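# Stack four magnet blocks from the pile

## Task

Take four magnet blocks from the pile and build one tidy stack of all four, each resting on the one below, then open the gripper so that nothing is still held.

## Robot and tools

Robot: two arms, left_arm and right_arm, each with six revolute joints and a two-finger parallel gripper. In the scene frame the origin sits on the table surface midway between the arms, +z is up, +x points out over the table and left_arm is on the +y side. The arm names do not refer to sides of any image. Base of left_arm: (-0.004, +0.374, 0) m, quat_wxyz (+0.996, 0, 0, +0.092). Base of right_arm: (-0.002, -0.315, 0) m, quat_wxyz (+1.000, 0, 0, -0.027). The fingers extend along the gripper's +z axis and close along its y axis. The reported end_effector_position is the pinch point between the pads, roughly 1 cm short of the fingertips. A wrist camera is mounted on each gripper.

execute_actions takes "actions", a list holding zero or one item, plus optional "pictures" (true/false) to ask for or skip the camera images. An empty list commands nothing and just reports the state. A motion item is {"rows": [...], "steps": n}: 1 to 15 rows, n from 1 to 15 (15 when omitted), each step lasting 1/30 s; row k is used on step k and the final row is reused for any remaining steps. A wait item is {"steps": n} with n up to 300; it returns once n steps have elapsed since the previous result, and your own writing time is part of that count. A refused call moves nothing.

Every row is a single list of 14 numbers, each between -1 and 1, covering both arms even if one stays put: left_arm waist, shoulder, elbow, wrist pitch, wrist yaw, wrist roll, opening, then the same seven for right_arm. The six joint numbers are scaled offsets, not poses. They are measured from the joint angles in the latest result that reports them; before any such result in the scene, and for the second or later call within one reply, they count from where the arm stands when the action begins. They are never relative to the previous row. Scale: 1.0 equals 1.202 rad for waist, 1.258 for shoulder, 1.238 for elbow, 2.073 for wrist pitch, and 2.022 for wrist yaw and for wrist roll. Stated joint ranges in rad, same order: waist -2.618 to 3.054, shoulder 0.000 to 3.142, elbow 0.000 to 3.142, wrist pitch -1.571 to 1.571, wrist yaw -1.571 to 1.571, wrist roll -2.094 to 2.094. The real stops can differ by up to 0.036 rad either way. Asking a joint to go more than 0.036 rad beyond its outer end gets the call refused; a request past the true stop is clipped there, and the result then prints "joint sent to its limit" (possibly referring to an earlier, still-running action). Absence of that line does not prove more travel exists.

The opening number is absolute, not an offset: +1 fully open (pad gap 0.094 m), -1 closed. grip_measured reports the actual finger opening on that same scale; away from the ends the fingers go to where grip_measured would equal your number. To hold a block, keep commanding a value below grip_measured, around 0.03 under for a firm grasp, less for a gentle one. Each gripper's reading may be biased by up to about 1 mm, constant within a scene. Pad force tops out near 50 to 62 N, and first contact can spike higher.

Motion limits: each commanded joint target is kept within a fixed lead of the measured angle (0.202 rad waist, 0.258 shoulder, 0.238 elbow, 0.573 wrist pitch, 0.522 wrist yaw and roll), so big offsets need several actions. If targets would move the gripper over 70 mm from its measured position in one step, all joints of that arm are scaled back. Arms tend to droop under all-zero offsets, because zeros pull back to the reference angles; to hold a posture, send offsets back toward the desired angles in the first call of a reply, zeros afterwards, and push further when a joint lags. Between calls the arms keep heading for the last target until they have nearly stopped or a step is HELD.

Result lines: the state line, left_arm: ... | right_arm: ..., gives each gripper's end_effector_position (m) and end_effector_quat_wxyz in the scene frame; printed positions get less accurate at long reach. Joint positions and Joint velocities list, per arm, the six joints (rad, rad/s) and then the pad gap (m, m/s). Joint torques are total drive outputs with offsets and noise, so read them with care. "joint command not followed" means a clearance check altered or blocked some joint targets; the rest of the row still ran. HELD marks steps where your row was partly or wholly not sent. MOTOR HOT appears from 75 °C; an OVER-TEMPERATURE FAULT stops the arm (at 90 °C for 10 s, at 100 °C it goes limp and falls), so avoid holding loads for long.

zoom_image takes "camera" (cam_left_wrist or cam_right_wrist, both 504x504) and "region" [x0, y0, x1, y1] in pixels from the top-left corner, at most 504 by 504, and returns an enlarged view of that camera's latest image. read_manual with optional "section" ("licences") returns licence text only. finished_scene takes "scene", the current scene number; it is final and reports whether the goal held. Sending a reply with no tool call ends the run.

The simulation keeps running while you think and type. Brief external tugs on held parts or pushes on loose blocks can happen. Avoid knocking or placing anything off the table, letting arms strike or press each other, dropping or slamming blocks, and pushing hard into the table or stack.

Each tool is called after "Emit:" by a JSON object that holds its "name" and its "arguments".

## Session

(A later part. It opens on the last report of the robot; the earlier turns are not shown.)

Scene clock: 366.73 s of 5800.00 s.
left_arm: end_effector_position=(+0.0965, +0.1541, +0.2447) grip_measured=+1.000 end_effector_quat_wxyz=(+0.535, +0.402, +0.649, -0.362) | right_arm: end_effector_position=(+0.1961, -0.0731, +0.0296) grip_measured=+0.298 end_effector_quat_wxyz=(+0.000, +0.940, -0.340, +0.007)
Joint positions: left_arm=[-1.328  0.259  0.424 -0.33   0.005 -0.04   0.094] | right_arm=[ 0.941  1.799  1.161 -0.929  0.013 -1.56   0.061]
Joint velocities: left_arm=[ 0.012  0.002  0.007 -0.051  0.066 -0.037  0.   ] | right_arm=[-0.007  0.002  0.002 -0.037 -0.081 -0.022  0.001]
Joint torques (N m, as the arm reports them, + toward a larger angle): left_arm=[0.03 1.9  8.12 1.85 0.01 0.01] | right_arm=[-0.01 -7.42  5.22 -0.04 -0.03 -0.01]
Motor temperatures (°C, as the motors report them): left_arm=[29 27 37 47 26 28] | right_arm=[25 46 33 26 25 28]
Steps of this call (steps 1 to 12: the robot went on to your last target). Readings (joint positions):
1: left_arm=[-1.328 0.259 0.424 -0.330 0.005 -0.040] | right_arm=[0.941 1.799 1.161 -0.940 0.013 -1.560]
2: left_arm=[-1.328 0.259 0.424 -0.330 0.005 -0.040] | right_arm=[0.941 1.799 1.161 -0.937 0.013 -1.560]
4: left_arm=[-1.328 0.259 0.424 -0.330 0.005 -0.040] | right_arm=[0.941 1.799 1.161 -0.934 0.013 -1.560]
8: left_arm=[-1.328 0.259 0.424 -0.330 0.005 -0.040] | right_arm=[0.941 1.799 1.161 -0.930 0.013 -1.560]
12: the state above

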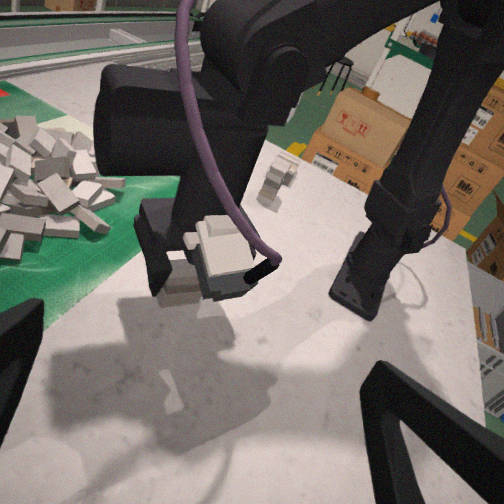

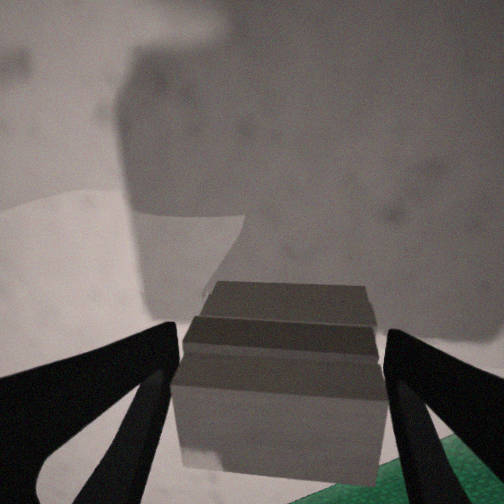

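Emit:
{"name": "execute_actions", "arguments": {"actions": [{"rows":[[0,0,0,0,0,0,1,0,0,-0.015,0.008,0,0,0.24],[0,0,0,0,0,0,1,0,0,-0.024,0.012,0,0,0.18],[0,0,0,0,0,0,1,0,0,-0.024,0.012,0,0,0.13],[0,0,0,0,0,0,1,0,0,-0.024,0.012,0,0,0.09],[0,0,0,0,0,0,1,0,0,-0.024,0.012,0,0,0.06],[0,0,0,0,0,0,1,0,0,-0.024,0.012,0,0,0.04],[0,0,0,0,0,0,1,0,0,-0.024,0.012,0,0,0.02],[0,0,0,0,0,0,1,0,0,-0.024,0.012,0,0,0],[0,0,0,0,0,0,1,0,0,-0.024,0.012,0,0,-0.02],[0,0,0,0,0,0,1,0,0,-0.024,0.012,0,0,-0.04],[0,0,0,0,0,0,1,0,0,-0.024,0.012,0,0,-0.055],[0,0,0,0,0,0,1,0,0,-0.024,0.012,0,0,-0.07],[0,0,0,0,0,0,1,0,0,-0.024,0.012,0,0,-0.085],[0,0,0,0,0,0,1,0,0,-0.024,0.012,0,0,-0.1],[0,0,0,0,0,0,1,0,0,-0.024,0.012,0,0,-0.11]],"steps":15}], "pictures": false}}

Emit:
{"name": "execute_actions", "arguments": {"actions": [{"steps":8}]}}

Emit:
{"name": "execute_actions", "arguments": {"actions": [{"rows":[[0,0,0,0,0,0,1,0,0,0,0,0,0,-0.08],[0,0,0,0,0,0,1,0,0,0,0,0,0,-0.06],[0,0,0,0,0,0,1,0,0,0,0,0,0,-0.03],[0,0,0,0,0,0,1,0,0,0,0,0,0,0.03],[0,0,0,0,0,0,1,0,0,0,0,0,0,0.15],[0,0,0,0,0,0,1,0,0,0,0,0,0,0.3],[0,0,0,0,0,0,1,0,0,0,0,0,0,0.45],[0,0,0,0,0,0,1,0,0,0,0,0,0,0.6],[0,0,0,0,0,0,1,0,0,0,0,0,0,0.75],[0,0,0,0,0,0,1,0,0,0,0,0,0,0.9]],"steps":14}], "pictures": false}}

Emit:
{"name": "execute_actions", "arguments": {"actions": [{"rows":[[0,0,0,0,0,0,1,0,0,0,0,0,0.03,0.9],[0,0,0,0,0,0,1,0,0,0,0,0,0.07,0.9],[0,0,0,0,0,0,1,0,0,0,0,0,0.12,0.9],[0,0,0,0,0,0,1,0,0,0,0,0,0.18,0.9],[0,0,0,0,0,0,1,0,0,0,0,0,0.24,0.9],[0,0,0,0,0,0,1,0,0,0,0,0,0.3,0.9],[0,0,0,0,0,0,1,0,0,0,0,0,0.36,0.9],[0,0,0,0,0,0,1,0,0,0,0,0,0.42,0.9],[0,0,0,0,0,0,1,0,0,0,0,0,0.48,0.9],[0,0,0,0,0,0,1,0,0,0,0,0,0.54,0.9],[0,0,0,0,0,0,1,0,0,0,0,0,0.6,0.9],[0,0,0,0,0,0,1,0,0,0,0,0,0.66,0.9],[0,0,0,0,0,0,1,0,0,0,0,0,0.71,0.9],[0,0,0,0,0,0,1,0,0,0,0,0,0.75,0.9],[0,0,0,0,0,0,1,0,0,0,0,0,0.78,0.9]],"steps":15}], "pictures": false}}

Emit:
{"name": "execute_actions", "arguments": {"actions": [{"steps":15}]}}

Scene clock: 380.37 s of 5800.00 s.
left_arm: end_effector_position=(+0.0965, +0.1541, +0.2447) grip_measured=+1.000 end_effector_quat_wxyz=(+0.535, +0.402, +0.649, -0.362) | right_arm: end_effector_position=(+0.1977, -0.0717, +0.0288) grip_measured=-0.054 end_effector_quat_wxyz=(-0.004, +0.940, -0.340, +0.009)
Joint positions: left_arm=[-1.328  0.259  0.424 -0.33   0.005 -0.04   0.094] | right_arm=[ 0.941  1.799  1.158 -0.916  0.014 -1.56   0.044]
Joint velocities: left_arm=[-0.022 -0.002 -0.002 -0.051 -0.022  0.022  0.   ] | right_arm=[-0.022 -0.002 -0.007  0.007  0.007 -0.081  0.001]
Joint torques (N m, as the arm reports them, + toward a larger angle): left_arm=[-0.09  1.77  8.11  1.88  0.    0.03] | right_arm=[ 0.   -7.84  4.39 -0.06 -0.03 -0.02]
Motor temperatures (°C, as the motors report them): left_arm=[29 27 37 47 26 28] | right_arm=[25 45 33 26 25 28]
Steps of this call (steps 1 to 30: the robot went on to your last target; steps 31 to 90: nothing new was sent; then 10.13 s passed at rest; steps 91 to 105: all 15 steps of this action). Readings (joint positions):
91: left_arm=[-1.328 0.259 0.424 -0.330 0.005 -0.040] | right_arm=[0.941 1.799 1.161 -0.928 0.013 -1.560]
92: left_arm=[-1.328 0.259 0.424 -0.330 0.005 -0.040] | right_arm=[0.941 1.799 1.161 -0.927 0.013 -1.560]
94: left_arm=[-1.328 0.259 0.424 -0.330 0.005 -0.040] | right_arm=[0.941 1.799 1.161 -0.923 0.014 -1.560]
98: left_arm=[-1.328 0.259 0.424 -0.330 0.005 -0.040] | right_arm=[0.941 1.799 1.160 -0.920 0.014 -1.560]
105: the state above

Scene clock: 380.63 s of 5800.00 s.
left_arm: end_effector_position=(+0.0965, +0.1541, +0.2447) grip_measured=+1.000 end_effector_quat_wxyz=(+0.535, +0.402, +0.649, -0.362) | right_arm: end_effector_position=(+0.1977, -0.0717, +0.0288) grip_measured=-0.054 end_effector_quat_wxyz=(-0.004, +0.940, -0.340, +0.009)
Joint positions: left_arm=[-1.328  0.259  0.424 -0.33   0.005 -0.04   0.094] | right_arm=[ 0.941  1.799  1.158 -0.916  0.014 -1.56   0.044]
Joint velocities: left_arm=[-0.017  0.007  0.007 -0.007  0.037 -0.022  0.   ] | right_arm=[ 0.002  0.007 -0.032 -0.022  0.037 -0.022 -0.   ]
Joint torques (N m, as the arm reports them, + toward a larger angle): left_arm=[-0.1   1.83  8.12  1.85 -0.01  0.01] | right_arm=[-0.01 -7.83  4.42 -0.05 -0.03 -0.02]
Motor temperatures (°C, as the motors report them): left_arm=[29 27 37 47 26 28] | right_arm=[25 45 33 26 25 28]
Steps of this call (steps 1 to 8: the robot went on to your last target). Readings (joint positions):
1: left_arm=[-1.328 0.259 0.424 -0.330 0.005 -0.040] | right_arm=[0.941 1.799 1.158 -0.916 0.014 -1.560]
2: left_arm=[-1.328 0.259 0.424 -0.330 0.005 -0.040] | right_arm=[0.941 1.799 1.158 -0.916 0.014 -1.560]
4: left_arm=[-1.328 0.259 0.424 -0.330 0.005 -0.040] | right_arm=[0.941 1.799 1.158 -0.916 0.014 -1.560]
8: the state above

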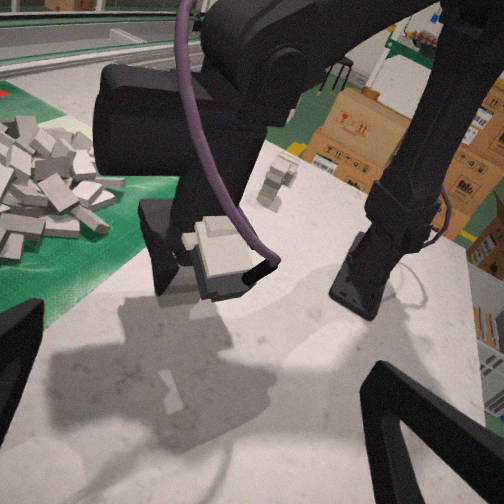

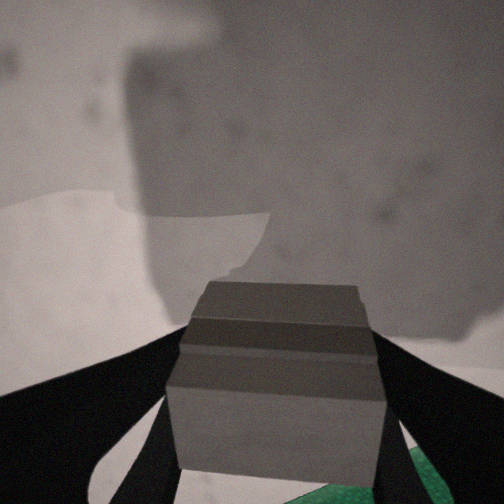

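Scene clock: 381.10 s of 5800.00 s.
left_arm: end_effector_position=(+0.0965, +0.1541, +0.2447) grip_measured=+1.000 end_effector_quat_wxyz=(+0.535, +0.402, +0.649, -0.362) | right_arm: end_effector_position=(+0.1979, -0.0719, +0.0289) grip_measured=+0.898 end_effector_quat_wxyz=(-0.004, +0.940, -0.340, +0.010)
Joint positions: left_arm=[-1.328  0.259  0.424 -0.33   0.005 -0.04   0.094] | right_arm=[ 0.941  1.799  1.158 -0.916  0.016 -1.56   0.089]
Joint velocities: left_arm=[ 0.002 -0.007 -0.012 -0.081 -0.022  0.007  0.   ] | right_arm=[-0.002 -0.012 -0.022 -0.051 -0.007 -0.007  0.   ]
Joint torques (N m, as the arm reports them, + toward a larger angle): left_arm=[0.02 1.95 8.09 1.88 0.   0.  ] | right_arm=[ 0.   -7.78  6.61 -0.15 -0.04 -0.02]
Motor temperatures (°C, as the motors report them): left_arm=[29 27 37 47 26 28] | right_arm=[25 45 33 26 25 28]
Steps of this call (steps 1 to 14: all 14 steps of this action). Readings (joint positions):
1: left_arm=[-1.328 0.259 0.424 -0.330 0.005 -0.040] | right_arm=[0.941 1.799 1.158 -0.916 0.014 -1.560]
2: left_arm=[-1.328 0.259 0.424 -0.330 0.005 -0.040] | right_arm=[0.941 1.799 1.158 -0.916 0.014 -1.560]
4: left_arm=[-1.328 0.259 0.424 -0.330 0.005 -0.040] | right_arm=[0.941 1.799 1.158 -0.916 0.015 -1.560]
8: left_arm=[-1.328 0.259 0.424 -0.330 0.005 -0.040] | right_arm=[0.941 1.799 1.158 -0.916 0.016 -1.560]
14: the state above

Scene clock: 381.60 s of 5800.00 s.
left_arm: end_effector_position=(+0.0965, +0.1541, +0.2447) grip_measured=+1.000 end_effector_quat_wxyz=(+0.535, +0.402, +0.649, -0.362) | right_arm: end_effector_position=(+0.1981, -0.0720, +0.0289) grip_measured=+0.898 end_effector_quat_wxyz=(+0.009, -0.604, +0.797, -0.007)
Joint positions: left_arm=[-1.328  0.259  0.424 -0.33   0.005 -0.04   0.094] | right_arm=[ 0.941  1.799  1.158 -0.916  0.017 -0.411  0.089]
Joint velocities: left_arm=[ 0.007 -0.002 -0.012  0.051  0.051 -0.007  0.   ] | right_arm=[-0.002 -0.007  0.012 -0.051 -0.022  2.923 -0.   ]
Joint torques (N m, as the arm reports them, + toward a larger angle): left_arm=[-0.01  1.75  8.2   1.86 -0.01 -0.01] | right_arm=[-0.01 -7.96  6.53 -0.19 -0.01 -0.05]
Motor temperatures (°C, as the motors report them): left_arm=[29 27 37 47 26 28] | right_arm=[25 45 33 26 25 28]
Steps of this call (steps 1 to 15: all 15 steps of this action). Readings (joint positions):
1: left_arm=[-1.328 0.259 0.424 -0.330 0.005 -0.040] | right_arm=[0.941 1.799 1.158 -0.916 0.016 -1.551]
2: left_arm=[-1.328 0.259 0.424 -0.330 0.005 -0.040] | right_arm=[0.941 1.799 1.158 -0.916 0.017 -1.528]
4: left_arm=[-1.328 0.259 0.424 -0.330 0.005 -0.040] | right_arm=[0.941 1.799 1.158 -0.916 0.017 -1.437]
8: left_arm=[-1.328 0.259 0.424 -0.330 0.005 -0.040] | right_arm=[0.941 1.799 1.158 -0.916 0.017 -1.111]
15: the state above

Scene clock: 382.10 s of 5800.00 s.
left_arm: end_effector_position=(+0.0965, +0.1541, +0.2447) grip_measured=+1.000 end_effector_quat_wxyz=(+0.535, +0.402, +0.649, -0.362) | right_arm: end_effector_position=(+0.1981, -0.0720, +0.0289) grip_measured=+0.898 end_effector_quat_wxyz=(+0.010, -0.431, +0.902, -0.005)
Joint positions: left_arm=[-1.328  0.259  0.424 -0.33   0.005 -0.04   0.094] | right_arm=[ 0.941  1.799  1.158 -0.916  0.017 -0.003  0.089]
Joint velocities: left_arm=[-0.002  0.002  0.002 -0.095  0.007 -0.051  0.   ] | right_arm=[ 0.002  0.007 -0.002 -0.007 -0.022  0.037 -0.001]
Joint torques (N m, as the arm reports them, + toward a larger angle): left_arm=[-0.01  1.84  8.21  1.86  0.01 -0.01] | right_arm=[-0.01 -7.81  6.64 -0.16 -0.02 -0.02]
Motor temperatures (°C, as the motors report them): left_arm=[29 27 37 47 26 28] | right_arm=[25 45 33 26 25 28]
Steps of this call (steps 1 to 15: the robot went on to your last target). Readings (joint positions):
1: left_arm=[-1.328 0.259 0.424 -0.330 0.005 -0.040] | right_arm=[0.941 1.799 1.158 -0.916 0.017 -0.326]
2: left_arm=[-1.328 0.259 0.424 -0.330 0.005 -0.040] | right_arm=[0.941 1.799 1.158 -0.916 0.017 -0.258]
4: left_arm=[-1.328 0.259 0.424 -0.330 0.005 -0.040] | right_arm=[0.941 1.799 1.158 -0.916 0.017 -0.160]
8: left_arm=[-1.328 0.259 0.424 -0.330 0.005 -0.040] | right_arm=[0.941 1.799 1.158 -0.916 0.017 -0.058]
15: the state above

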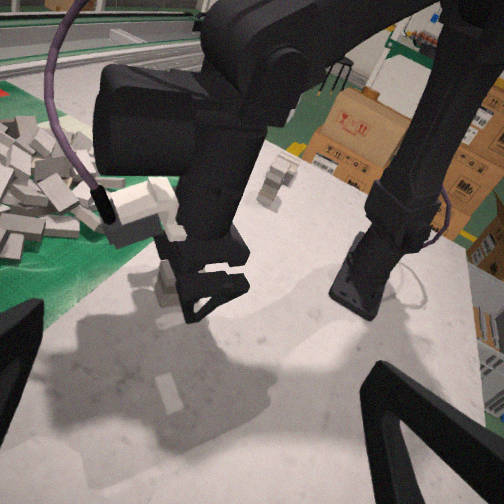

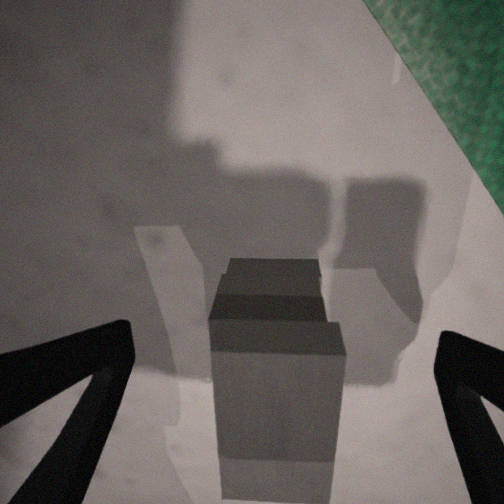

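Emit:
{"name": "execute_actions", "arguments": {"actions": [{"rows":[[0,0,0,0,0,0,1,0,0.005,0,0,-0.008,0,0.8],[0,0,0,0,0,0,1,0,0.01,0,0,-0.014,0,0.68],[0,0,0,0,0,0,1,0,0.013,0,0,-0.014,0,0.56],[0,0,0,0,0,0,1,0,0.015,0,0,-0.014,0,0.44],[0,0,0,0,0,0,1,0,0.015,0,0,-0.014,0,0.32],[0,0,0,0,0,0,1,0,0.015,0,0,-0.014,0,0.2],[0,0,0,0,0,0,1,0,0.015,0,0,-0.014,0,0.08],[0,0,0,0,0,0,1,0,0.015,0,0,-0.014,0,-0.04],[0,0,0,0,0,0,1,0,0.015,0,0,-0.014,0,-0.14],[0,0,0,0,0,0,1,0,0.015,0,0,-0.014,0,-0.22],[0,0,0,0,0,0,1,0,0.015,0,0,-0.014,0,-0.27]],"steps":15}], "pictures": false}}

Emit:
{"name": "execute_actions", "arguments": {"actions": [{"rows":[[0,0,0,0,0,0,1,0,0,0,0,0,0,-0.29],[0,0,0,0,0,0,1,0,0,0,0,0,0,-0.31],[0,0,0,0,0,0,1,0,0,0,0,0,0,-0.33],[0,0,0,0,0,0,1,0,0,0,0,0,0,-0.35],[0,0,0,0,0,0,1,0,0,0,0,0,0,-0.37],[0,0,0,0,0,0,1,0,0,0,0,0,0,-0.39],[0,0,0,0,0,0,1,0,0,0,0,0,0,-0.41],[0,0,0,0,0,0,1,0,0,0,0,0,0,-0.43],[0,0,0,0,0,0,1,0,0,0,0,0,0,-0.45],[0,0,0,0,0,0,1,0,0,0,0,0,0,-0.47],[0,0,0,0,0,0,1,0,0,0,0,0,0,-0.49],[0,0,0,0,0,0,1,0,0,0,0,0,0,-0.505]],"steps":15}]}}

Emit:
{"name": "execute_actions", "arguments": {"actions": [{"rows":[[0,0,0,0,0,0,1,0,0,0,0,0,0,-0.48],[0,0,0,0,0,0,1,0,0,0,0,0,0,-0.46],[0,0,0,0,0,0,1,0,0,0,0,0,0,-0.44],[0,0,0,0,0,0,1,0,0,0,0,0,0,-0.4],[0,0,0,0,0,0,1,0,0,0,0,0,0,-0.3],[0,0,0,0,0,0,1,0,0,0,0,0,0,-0.15],[0,0,0,0,0,0,1,0,0,0,0,0,0,0],[0,0,0,0,0,0,1,0,0,0,0,0,0,0.15],[0,0,0,0,0,0,1,0,0,0,0,0,0,0.3]],"steps":12}]}}

Emit:
{"name": "zoom_image", "arguments": {"camera": "cam_right_wrist", "region": [160,240,400,480]}}

Scene clock: 391.90 s of 5800.00 s.
left_arm: end_effector_position=(+0.0965, +0.1541, +0.2447) grip_measured=+1.000 end_effector_quat_wxyz=(+0.535, +0.402, +0.649, -0.362) | right_arm: end_effector_position=(+0.1950, -0.0695, +0.0288) grip_measured=-0.268 end_effector_quat_wxyz=(+0.005, -0.428, +0.904, +0.005)
Joint positions: left_arm=[-1.328  0.259  0.424 -0.33   0.005 -0.04   0.094] | right_arm=[ 0.941  1.799  1.158 -0.916 -0.005  0.003  0.034]
Joint velocities: left_arm=[-0.012  0.002  0.007  0.007 -0.022 -0.007  0.   ] | right_arm=[ 0.002 -0.002 -0.012 -0.007 -0.081  0.081 -0.   ]
Joint torques (N m, as the arm reports them, + toward a larger angle): left_arm=[ 0.02  1.82  8.09  1.85  0.02 -0.02] | right_arm=[-0.03 -6.25  6.65 -0.17 -0.09 -0.07]
Motor temperatures (°C, as the motors report them): left_arm=[29 27 37 47 26 28] | right_arm=[25 45 33 26 25 28]
Steps of this call (steps 1 to 30: the robot went on to your last target; steps 31 to 90: nothing new was sent; then 6.30 s passed at rest; steps 91 to 105: all 15 steps of this action). Readings (joint positions):
91: left_arm=[-1.328 0.259 0.424 -0.330 0.005 -0.040] | right_arm=[0.941 1.799 1.158 -0.916 0.016 0.010]
92: left_arm=[-1.328 0.259 0.424 -0.330 0.005 -0.040] | right_arm=[0.941 1.799 1.158 -0.916 0.012 0.009]
94: left_arm=[-1.328 0.259 0.424 -0.330 0.005 -0.040] | right_arm=[0.941 1.799 1.158 -0.916 0.006 0.007]
98: left_arm=[-1.328 0.259 0.424 -0.330 0.005 -0.040] | right_arm=[0.941 1.799 1.158 -0.916 -0.001 0.005]
105: the state above

Scene clock: 392.40 s of 5800.00 s.
left_arm: end_effector_position=(+0.0965, +0.1541, +0.2447) grip_measured=+1.000 end_effector_quat_wxyz=(+0.535, +0.402, +0.649, -0.362) | right_arm: end_effector_position=(+0.1957, -0.0701, +0.0288) grip_measured=-0.456 end_effector_quat_wxyz=(+0.006, -0.428, +0.904, +0.003)
Joint positions: left_arm=[-1.328  0.259  0.424 -0.33   0.005 -0.04   0.094] | right_arm=[ 0.941  1.799  1.158 -0.916  0.     0.003  0.026]
Joint velocities: left_arm=[ 0.017 -0.007  0.002 -0.022  0.037  0.022  0.   ] | right_arm=[-0.002  0.002  0.007 -0.022  0.051  0.022 -0.   ]
Joint torques (N m, as the arm reports them, + toward a larger angle): left_arm=[-0.09  1.93  8.13  1.82  0.   -0.02] | right_arm=[ 0.01 -7.81  6.65 -0.16 -0.08 -0.01]
Motor temperatures (°C, as the motors report them): left_arm=[29 27 37 47 26 28] | right_arm=[25 45 33 26 25 28]
Steps of this call (steps 1 to 15: all 15 steps of this action). Readings (joint positions):
1: left_arm=[-1.328 0.259 0.424 -0.330 0.005 -0.040] | right_arm=[0.941 1.799 1.158 -0.916 -0.005 0.003]
2: left_arm=[-1.328 0.259 0.424 -0.330 0.005 -0.040] | right_arm=[0.941 1.799 1.158 -0.916 -0.004 0.003]
4: left_arm=[-1.328 0.259 0.424 -0.330 0.005 -0.040] | right_arm=[0.941 1.799 1.158 -0.916 -0.004 0.003]
8: left_arm=[-1.328 0.259 0.424 -0.330 0.005 -0.040] | right_arm=[0.941 1.799 1.158 -0.916 -0.001 0.003]
15: the state above

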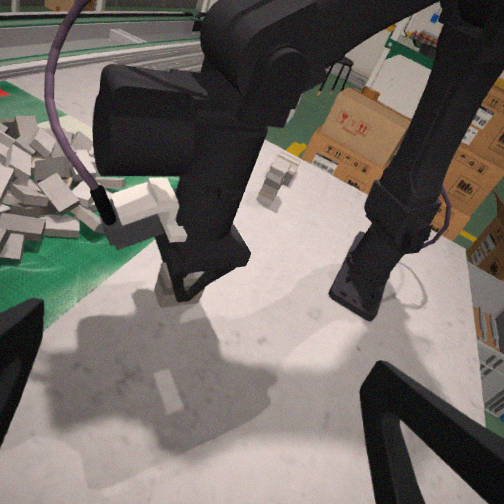

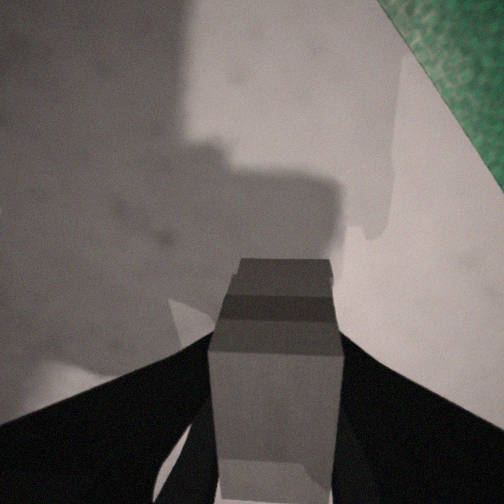

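Scene clock: 392.80 s of 5800.00 s.
left_arm: end_effector_position=(+0.0965, +0.1541, +0.2447) grip_measured=+1.000 end_effector_quat_wxyz=(+0.535, +0.402, +0.649, -0.362) | right_arm: end_effector_position=(+0.1957, -0.0701, +0.0288) grip_measured=+0.297 end_effector_quat_wxyz=(+0.006, -0.428, +0.904, +0.003)
Joint positions: left_arm=[-1.328  0.259  0.424 -0.33   0.005 -0.04   0.094] | right_arm=[ 0.941  1.799  1.158 -0.916  0.     0.003  0.061]
Joint velocities: left_arm=[-0.007 -0.002 -0.022  0.095  0.022 -0.095  0.   ] | right_arm=[-0.007 -0.002 -0.007  0.022 -0.022  0.007  0.001]
Joint torques (N m, as the arm reports them, + toward a larger angle): left_arm=[-0.07  1.88  8.23  1.84 -0.02  0.  ] | right_arm=[-0.01 -7.91  6.71 -0.16 -0.02 -0.01]
Motor temperatures (°C, as the motors report them): left_arm=[29 27 37 47 26 28] | right_arm=[25 45 33 26 25 28]
Steps of this call (steps 1 to 12: all 12 steps of this action). Readings (joint positions):
1: left_arm=[-1.328 0.259 0.424 -0.330 0.005 -0.040] | right_arm=[0.941 1.799 1.158 -0.916 0.000 0.003]
2: left_arm=[-1.328 0.259 0.424 -0.330 0.005 -0.040] | right_arm=[0.941 1.799 1.158 -0.916 0.000 0.003]
4: left_arm=[-1.328 0.259 0.424 -0.330 0.005 -0.040] | right_arm=[0.941 1.799 1.158 -0.916 0.000 0.003]
8: left_arm=[-1.328 0.259 0.424 -0.330 0.005 -0.040] | right_arm=[0.941 1.799 1.158 -0.916 0.000 0.003]
12: the state above

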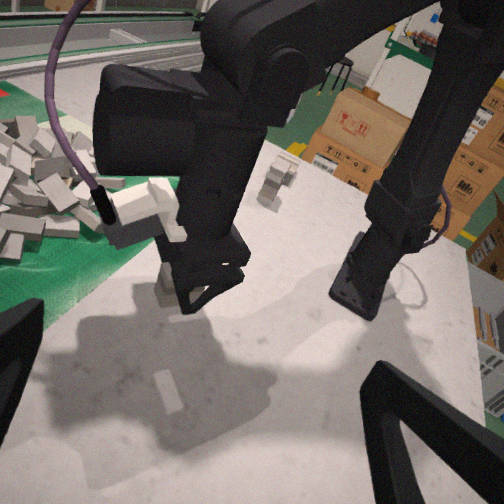

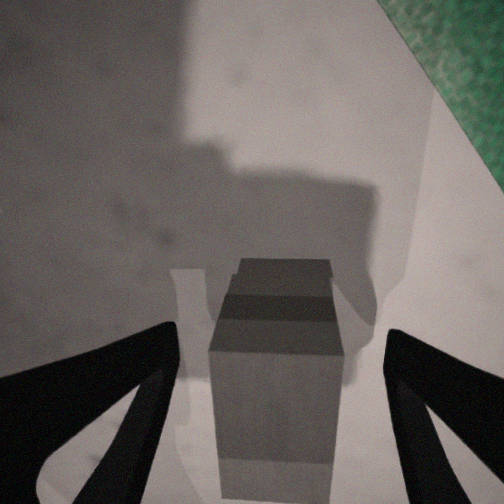

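Region (160, 240, 400, 480) of cam_right_wrist's 504x504 image, scaled by 2.100, with more detail than that image has.

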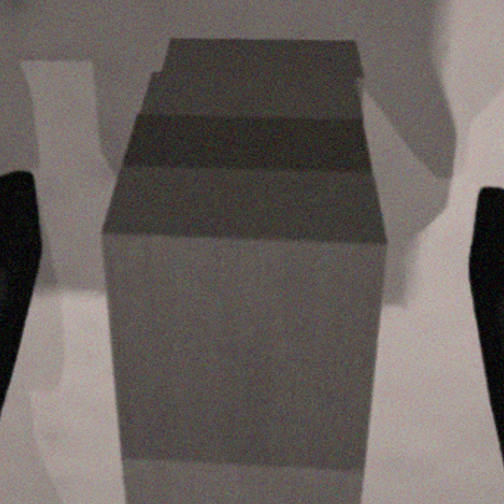

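Emit:
{"name": "execute_actions", "arguments": {"actions": [{"rows":[[0,0,0,0,0,0,1,0,0.01,0,0,0,0,0.2],[0,0,0,0,0,0,1,0,0.015,0,0,0,0,0.1],[0,0,0,0,0,0,1,0,0.018,0,0,0,0,0],[0,0,0,0,0,0,1,0,0.021,0,0,0,0,-0.1],[0,0,0,0,0,0,1,0,0.021,0,0,0,0,-0.2],[0,0,0,0,0,0,1,0,0.021,0,0,0,0,-0.28],[0,0,0,0,0,0,1,0,0.021,0,0,0,0,-0.33]],"steps":15}], "pictures": false}}

Emit:
{"name": "execute_actions", "arguments": {"actions": [{"rows":[[0,0,0,0,0,0,1,0,0,0,0,0,0,-0.35],[0,0,0,0,0,0,1,0,0,0,0,0,0,-0.37],[0,0,0,0,0,0,1,0,0,0,0,0,0,-0.39],[0,0,0,0,0,0,1,0,0,0,0,0,0,-0.41],[0,0,0,0,0,0,1,0,0,0,0,0,0,-0.43],[0,0,0,0,0,0,1,0,0,0,0,0,0,-0.45],[0,0,0,0,0,0,1,0,0,0,0,0,0,-0.47],[0,0,0,0,0,0,1,0,0,0,0,0,0,-0.49],[0,0,0,0,0,0,1,0,0,0,0,0,0,-0.505]],"steps":15}], "pictures": false}}

Emit:
{"name": "execute_actions", "arguments": {"actions": [{"rows":[[0,0,0,0,0,0,1,0,0,0,0,0,0,-0.48],[0,0,0,0,0,0,1,0,0,0,0,0,0,-0.46],[0,0,0,0,0,0,1,0,0,0,0,0,0,-0.44],[0,0,0,0,0,0,1,0,0,0,0,0,0,-0.4],[0,0,0,0,0,0,1,0,0,0,0,0,0,-0.3],[0,0,0,0,0,0,1,0,0,0,0,0,0,-0.15],[0,0,0,0,0,0,1,0,0,0,0,0,0,0],[0,0,0,0,0,0,1,0,0,0,0,0,0,0.15],[0,0,0,0,0,0,1,0,0,0,0,0,0,0.3],[0,0,0,0,0,0,1,0,0,0,0,0,0,0.5],[0,0,0,0,0,0,1,0,0,0,0,0,0,0.7],[0,0,0,0,0,0,1,0,0,0,0,0,0,0.9]],"steps":15}]}}

Emit:
{"name": "zoom_image", "arguments": {"camera": "cam_right_wrist", "region": [160,240,400,480]}}

Scene clock: 402.07 s of 5800.00 s.
left_arm: end_effector_position=(+0.0965, +0.1541, +0.2447) grip_measured=+1.000 end_effector_quat_wxyz=(+0.535, +0.402, +0.649, -0.362) | right_arm: end_effector_position=(+0.1947, -0.0714, +0.0236) grip_measured=-0.328 end_effector_quat_wxyz=(-0.002, -0.428, +0.904, -0.001)
Joint positions: left_arm=[-1.328  0.259  0.424 -0.33   0.005 -0.04   0.094] | right_arm=[ 0.941  1.817  1.158 -0.916  0.     0.003  0.032]
Joint velocities: left_arm=[ 0.002 -0.017  0.012  0.007  0.051  0.037  0.   ] | right_arm=[ 0.002  0.002 -0.007  0.022  0.051 -0.007  0.   ]
Joint torques (N m, as the arm reports them, + toward a larger angle): left_arm=[-0.15  1.96  8.2   1.86  0.    0.04] | right_arm=[-0.02 -7.23  6.57 -0.18 -0.01 -0.02]
Motor temperatures (°C, as the motors report them): left_arm=[29 27 37 47 26 28] | right_arm=[25 45 33 26 25 28]
Steps of this call (steps 1 to 15: the robot went on to your last target; steps 16 to 90: nothing new was sent; then 5.77 s passed at rest; steps 91 to 105: all 15 steps of this action). Readings (joint positions):
91: left_arm=[-1.328 0.259 0.424 -0.330 0.005 -0.040] | right_arm=[0.941 1.799 1.158 -0.916 0.000 0.003]
92: left_arm=[-1.328 0.259 0.424 -0.330 0.005 -0.040] | right_arm=[0.941 1.799 1.158 -0.916 0.000 0.003]
94: left_arm=[-1.328 0.259 0.424 -0.330 0.005 -0.040] | right_arm=[0.941 1.803 1.158 -0.916 0.000 0.003]
98: left_arm=[-1.328 0.259 0.424 -0.330 0.005 -0.040] | right_arm=[0.941 1.816 1.158 -0.916 0.000 0.003]
105: the state above

Scene clock: 402.57 s of 5800.00 s.
left_arm: end_effector_position=(+0.0965, +0.1541, +0.2447) grip_measured=+1.000 end_effector_quat_wxyz=(+0.535, +0.402, +0.649, -0.362) | right_arm: end_effector_position=(+0.1954, -0.0720, +0.0236) grip_measured=-0.456 end_effector_quat_wxyz=(-0.001, -0.428, +0.904, -0.004)
Joint positions: left_arm=[-1.328  0.259  0.424 -0.33   0.005 -0.04   0.094] | right_arm=[ 0.941  1.817  1.158 -0.916  0.006  0.003  0.026]
Joint velocities: left_arm=[ 0.017  0.002  0.002 -0.081 -0.022 -0.022  0.   ] | right_arm=[ 0.007 -0.002 -0.007 -0.051  0.022 -0.007  0.   ]
Joint torques (N m, as the arm reports them, + toward a larger angle): left_arm=[-0.11  1.72  8.17  1.87  0.   -0.02] | right_arm=[-0.01 -7.92  6.57 -0.19 -0.06 -0.02]
Motor temperatures (°C, as the motors report them): left_arm=[29 27 37 48 26 28] | right_arm=[25 45 33 26 25 28]
Steps of this call (steps 1 to 15: all 15 steps of this action). Readings (joint positions):
1: left_arm=[-1.328 0.259 0.424 -0.330 0.005 -0.040] | right_arm=[0.941 1.817 1.158 -0.916 0.000 0.003]
2: left_arm=[-1.328 0.259 0.424 -0.330 0.005 -0.040] | right_arm=[0.941 1.817 1.158 -0.916 0.000 0.003]
4: left_arm=[-1.328 0.259 0.424 -0.330 0.005 -0.040] | right_arm=[0.941 1.817 1.158 -0.916 0.002 0.003]
8: left_arm=[-1.328 0.259 0.424 -0.330 0.005 -0.040] | right_arm=[0.941 1.817 1.158 -0.916 0.006 0.003]
15: the state above

Scene clock: 403.07 s of 5800.00 s.
left_arm: end_effector_position=(+0.0965, +0.1541, +0.2447) grip_measured=+1.000 end_effector_quat_wxyz=(+0.535, +0.402, +0.649, -0.362) | right_arm: end_effector_position=(+0.1955, -0.0720, +0.0236) grip_measured=+0.897 end_effector_quat_wxyz=(-0.001, -0.428, +0.904, -0.004)
Joint positions: left_arm=[-1.328  0.259  0.424 -0.33   0.005 -0.04   0.094] | right_arm=[ 0.941  1.817  1.158 -0.916  0.006  0.003  0.089]
Joint velocities: left_arm=[ 0.012  0.002 -0.007 -0.022  0.037 -0.022  0.   ] | right_arm=[-0.002  0.002 -0.012 -0.007 -0.007 -0.066  0.002]
Joint torques (N m, as the arm reports them, + toward a larger angle): left_arm=[-0.04  1.96  8.09  1.86  0.03  0.  ] | right_arm=[-0.03 -7.91  6.57 -0.19 -0.01 -0.02]
Motor temperatures (°C, as the motors report them): left_arm=[29 27 37 48 26 28] | right_arm=[25 45 33 26 25 28]
Steps of this call (steps 1 to 15: all 15 steps of this action). Readings (joint positions):
1: left_arm=[-1.328 0.259 0.424 -0.330 0.005 -0.040] | right_arm=[0.941 1.817 1.158 -0.916 0.006 0.003]
2: left_arm=[-1.328 0.259 0.424 -0.330 0.005 -0.040] | right_arm=[0.941 1.817 1.158 -0.916 0.006 0.003]
4: left_arm=[-1.328 0.259 0.424 -0.330 0.005 -0.040] | right_arm=[0.941 1.817 1.158 -0.916 0.006 0.003]
8: left_arm=[-1.328 0.259 0.424 -0.330 0.005 -0.040] | right_arm=[0.941 1.817 1.158 -0.916 0.006 0.003]
15: the state above

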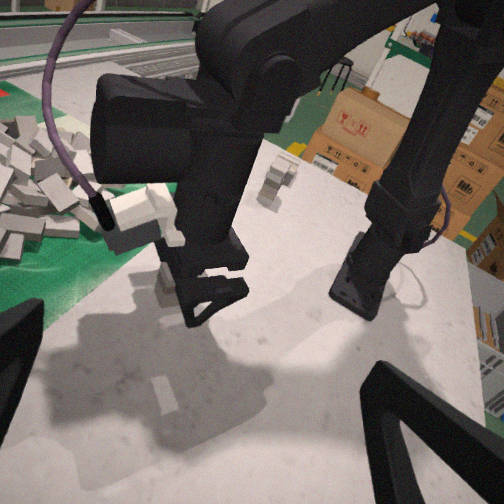

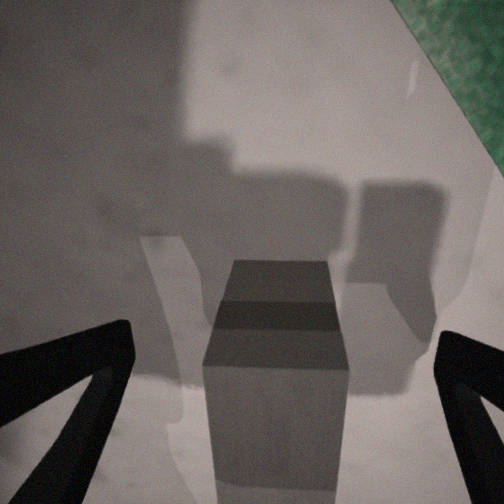

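Region (160, 240, 400, 480) of cam_right_wrist's 504x504 image, scaled by 2.100, with more detail than that image has.

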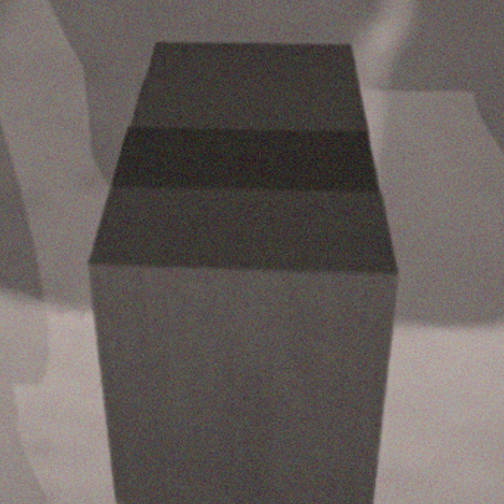

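Neat. Lift.

Emit:
{"name": "execute_actions", "arguments": {"actions": [{"rows":[[0,0,0,0,0,0,1,0,-0.015,0.025,-0.012,0,0,0.9],[0,0,0,0,0,0,1,0,-0.022,0.04,-0.024,0,0,0.9],[0,0,0,0,0,0,1,0,-0.029,0.055,-0.036,0,0,0.9],[0,0,0,0,0,0,1,0,-0.036,0.07,-0.048,0,0,0.9],[0,0,0,0,0,0,1,0,-0.043,0.085,-0.06,0,0,0.9],[0,0,0,0,0,0,1,0,-0.05,0.1,-0.072,0,0,0.9],[0,0,0,0,0,0,1,0,-0.057,0.115,-0.084,0,0,0.9],[0,0,0,0,0,0,1,0,-0.064,0.13,-0.096,0,0,0.9],[0,0,0,0,0,0,1,0,-0.071,0.145,-0.108,0,0,0.9],[0,0,0,0,0,0,1,0,-0.078,0.16,-0.12,0,0,0.9],[0,0,0,0,0,0,1,0,-0.085,0.175,-0.132,0,0,0.9],[0,0,0,0,0,0,1,0,-0.092,0.19,-0.144,0,0,0.9],[0,0,0,0,0,0,1,0,-0.099,0.205,-0.156,0,0,0.9],[0,0,0,0,0,0,1,0,-0.103,0.22,-0.165,0,0,0.9],[0,0,0,0,0,0,1,0,-0.103,0.23,-0.17,0,0,0.9]],"steps":15}], "pictures": false}}

Emit:
{"name": "execute_actions", "arguments": {"actions": [{"steps":12}]}}

Emit:
{"name": "zoom_image", "arguments": {"camera": "cam_left_wrist", "region": [135,220,235,320]}}

Scene clock: 409.40 s of 5800.00 s.
left_arm: end_effector_position=(+0.0965, +0.1541, +0.2447) grip_measured=+1.000 end_effector_quat_wxyz=(+0.535, +0.402, +0.649, -0.362) | right_arm: end_effector_position=(+0.2052, -0.0601, +0.1126) grip_measured=+0.898 end_effector_quat_wxyz=(+0.040, -0.427, +0.903, +0.016)
Joint positions: left_arm=[-1.328  0.259  0.424 -0.33   0.005 -0.04   0.094] | right_arm=[ 0.941  1.709  1.39  -1.166  0.006  0.003  0.089]
Joint velocities: left_arm=[-0.002  0.007 -0.002 -0.022  0.081 -0.022  0.   ] | right_arm=[ 0.002 -0.212  0.51  -0.593 -0.022 -0.081 -0.001]
Joint torques (N m, as the arm reports them, + toward a larger angle): left_arm=[-0.02  1.76  8.17  1.87  0.    0.  ] | right_arm=[-0.03 -8.31  9.12 -0.19 -0.01 -0.01]
Motor temperatures (°C, as the motors report them): left_arm=[29 27 37 48 26 28] | right_arm=[25 45 33 26 25 28]
Steps of this call (steps 1 to 15: the robot went on to your last target; steps 16 to 90: nothing new was sent; then 2.83 s passed at rest; steps 91 to 105: all 15 steps of this action). Readings (joint positions):
91: left_arm=[-1.328 0.259 0.424 -0.330 0.005 -0.040] | right_arm=[0.941 1.817 1.158 -0.917 0.006 0.003]
92: left_arm=[-1.328 0.259 0.424 -0.330 0.005 -0.040] | right_arm=[0.941 1.817 1.160 -0.922 0.006 0.003]
94: left_arm=[-1.328 0.259 0.424 -0.330 0.005 -0.040] | right_arm=[0.941 1.815 1.177 -0.949 0.006 0.003]
98: left_arm=[-1.328 0.259 0.424 -0.330 0.005 -0.040] | right_arm=[0.941 1.782 1.248 -1.021 0.006 0.003]
105: the state above

Scene clock: 409.80 s of 5800.00 s.
left_arm: end_effector_position=(+0.0965, +0.1541, +0.2447) grip_measured=+1.000 end_effector_quat_wxyz=(+0.535, +0.402, +0.649, -0.362) | right_arm: end_effector_position=(+0.1974, -0.0697, +0.1236) grip_measured=+0.898 end_effector_quat_wxyz=(+0.023, -0.428, +0.904, +0.008)
Joint positions: left_arm=[-1.328  0.259  0.424 -0.33   0.005 -0.04   0.094] | right_arm=[ 0.941  1.695  1.419 -1.247  0.006  0.003  0.089]
Joint velocities: left_arm=[ 0.002 -0.007 -0.007  0.037 -0.007 -0.037  0.   ] | right_arm=[ 0.017 -0.012 -0.002 -0.051  0.022 -0.125 -0.   ]
Joint torques (N m, as the arm reports them, + toward a larger angle): left_arm=[-0.09  1.73  8.08  1.86 -0.02  0.01] | right_arm=[-0.03 -8.02  9.22 -0.23  0.   -0.01]
Motor temperatures (°C, as the motors report them): left_arm=[29 27 37 48 26 28] | right_arm=[25 45 33 26 25 28]
Steps of this call (steps 1 to 12: the robot went on to your last target). Readings (joint positions):
1: left_arm=[-1.328 0.259 0.424 -0.330 0.005 -0.040] | right_arm=[0.941 1.703 1.404 -1.182 0.006 0.003]
2: left_arm=[-1.328 0.259 0.424 -0.330 0.005 -0.040] | right_arm=[0.941 1.698 1.413 -1.194 0.006 0.003]
4: left_arm=[-1.328 0.259 0.424 -0.330 0.005 -0.040] | right_arm=[0.941 1.695 1.419 -1.212 0.006 0.003]
8: left_arm=[-1.328 0.259 0.424 -0.330 0.005 -0.040] | right_arm=[0.941 1.695 1.419 -1.237 0.006 0.003]
12: the state above

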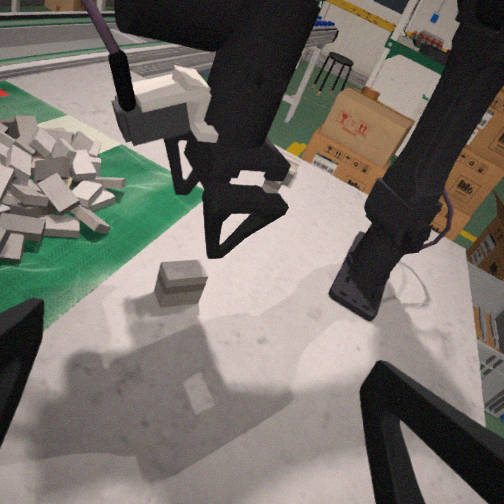

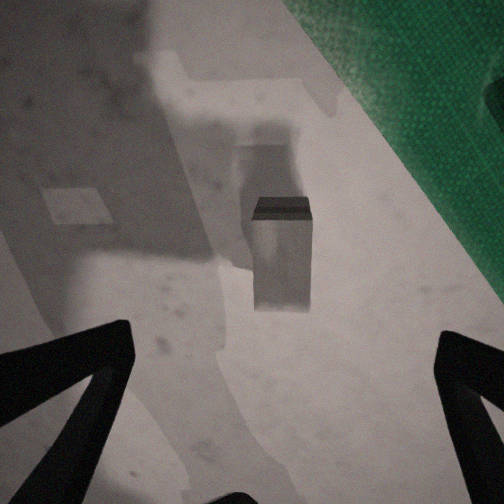

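Region (135, 220, 235, 320) of cam_left_wrist's 504x504 image, scaled by 5.040, with more detail than that image has.

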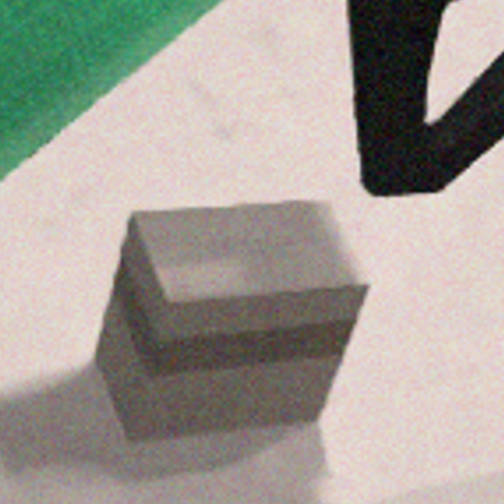

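Emit:
{"name": "finished_scene", "arguments": {"scene": 2}}

The scene is finished: the task was done.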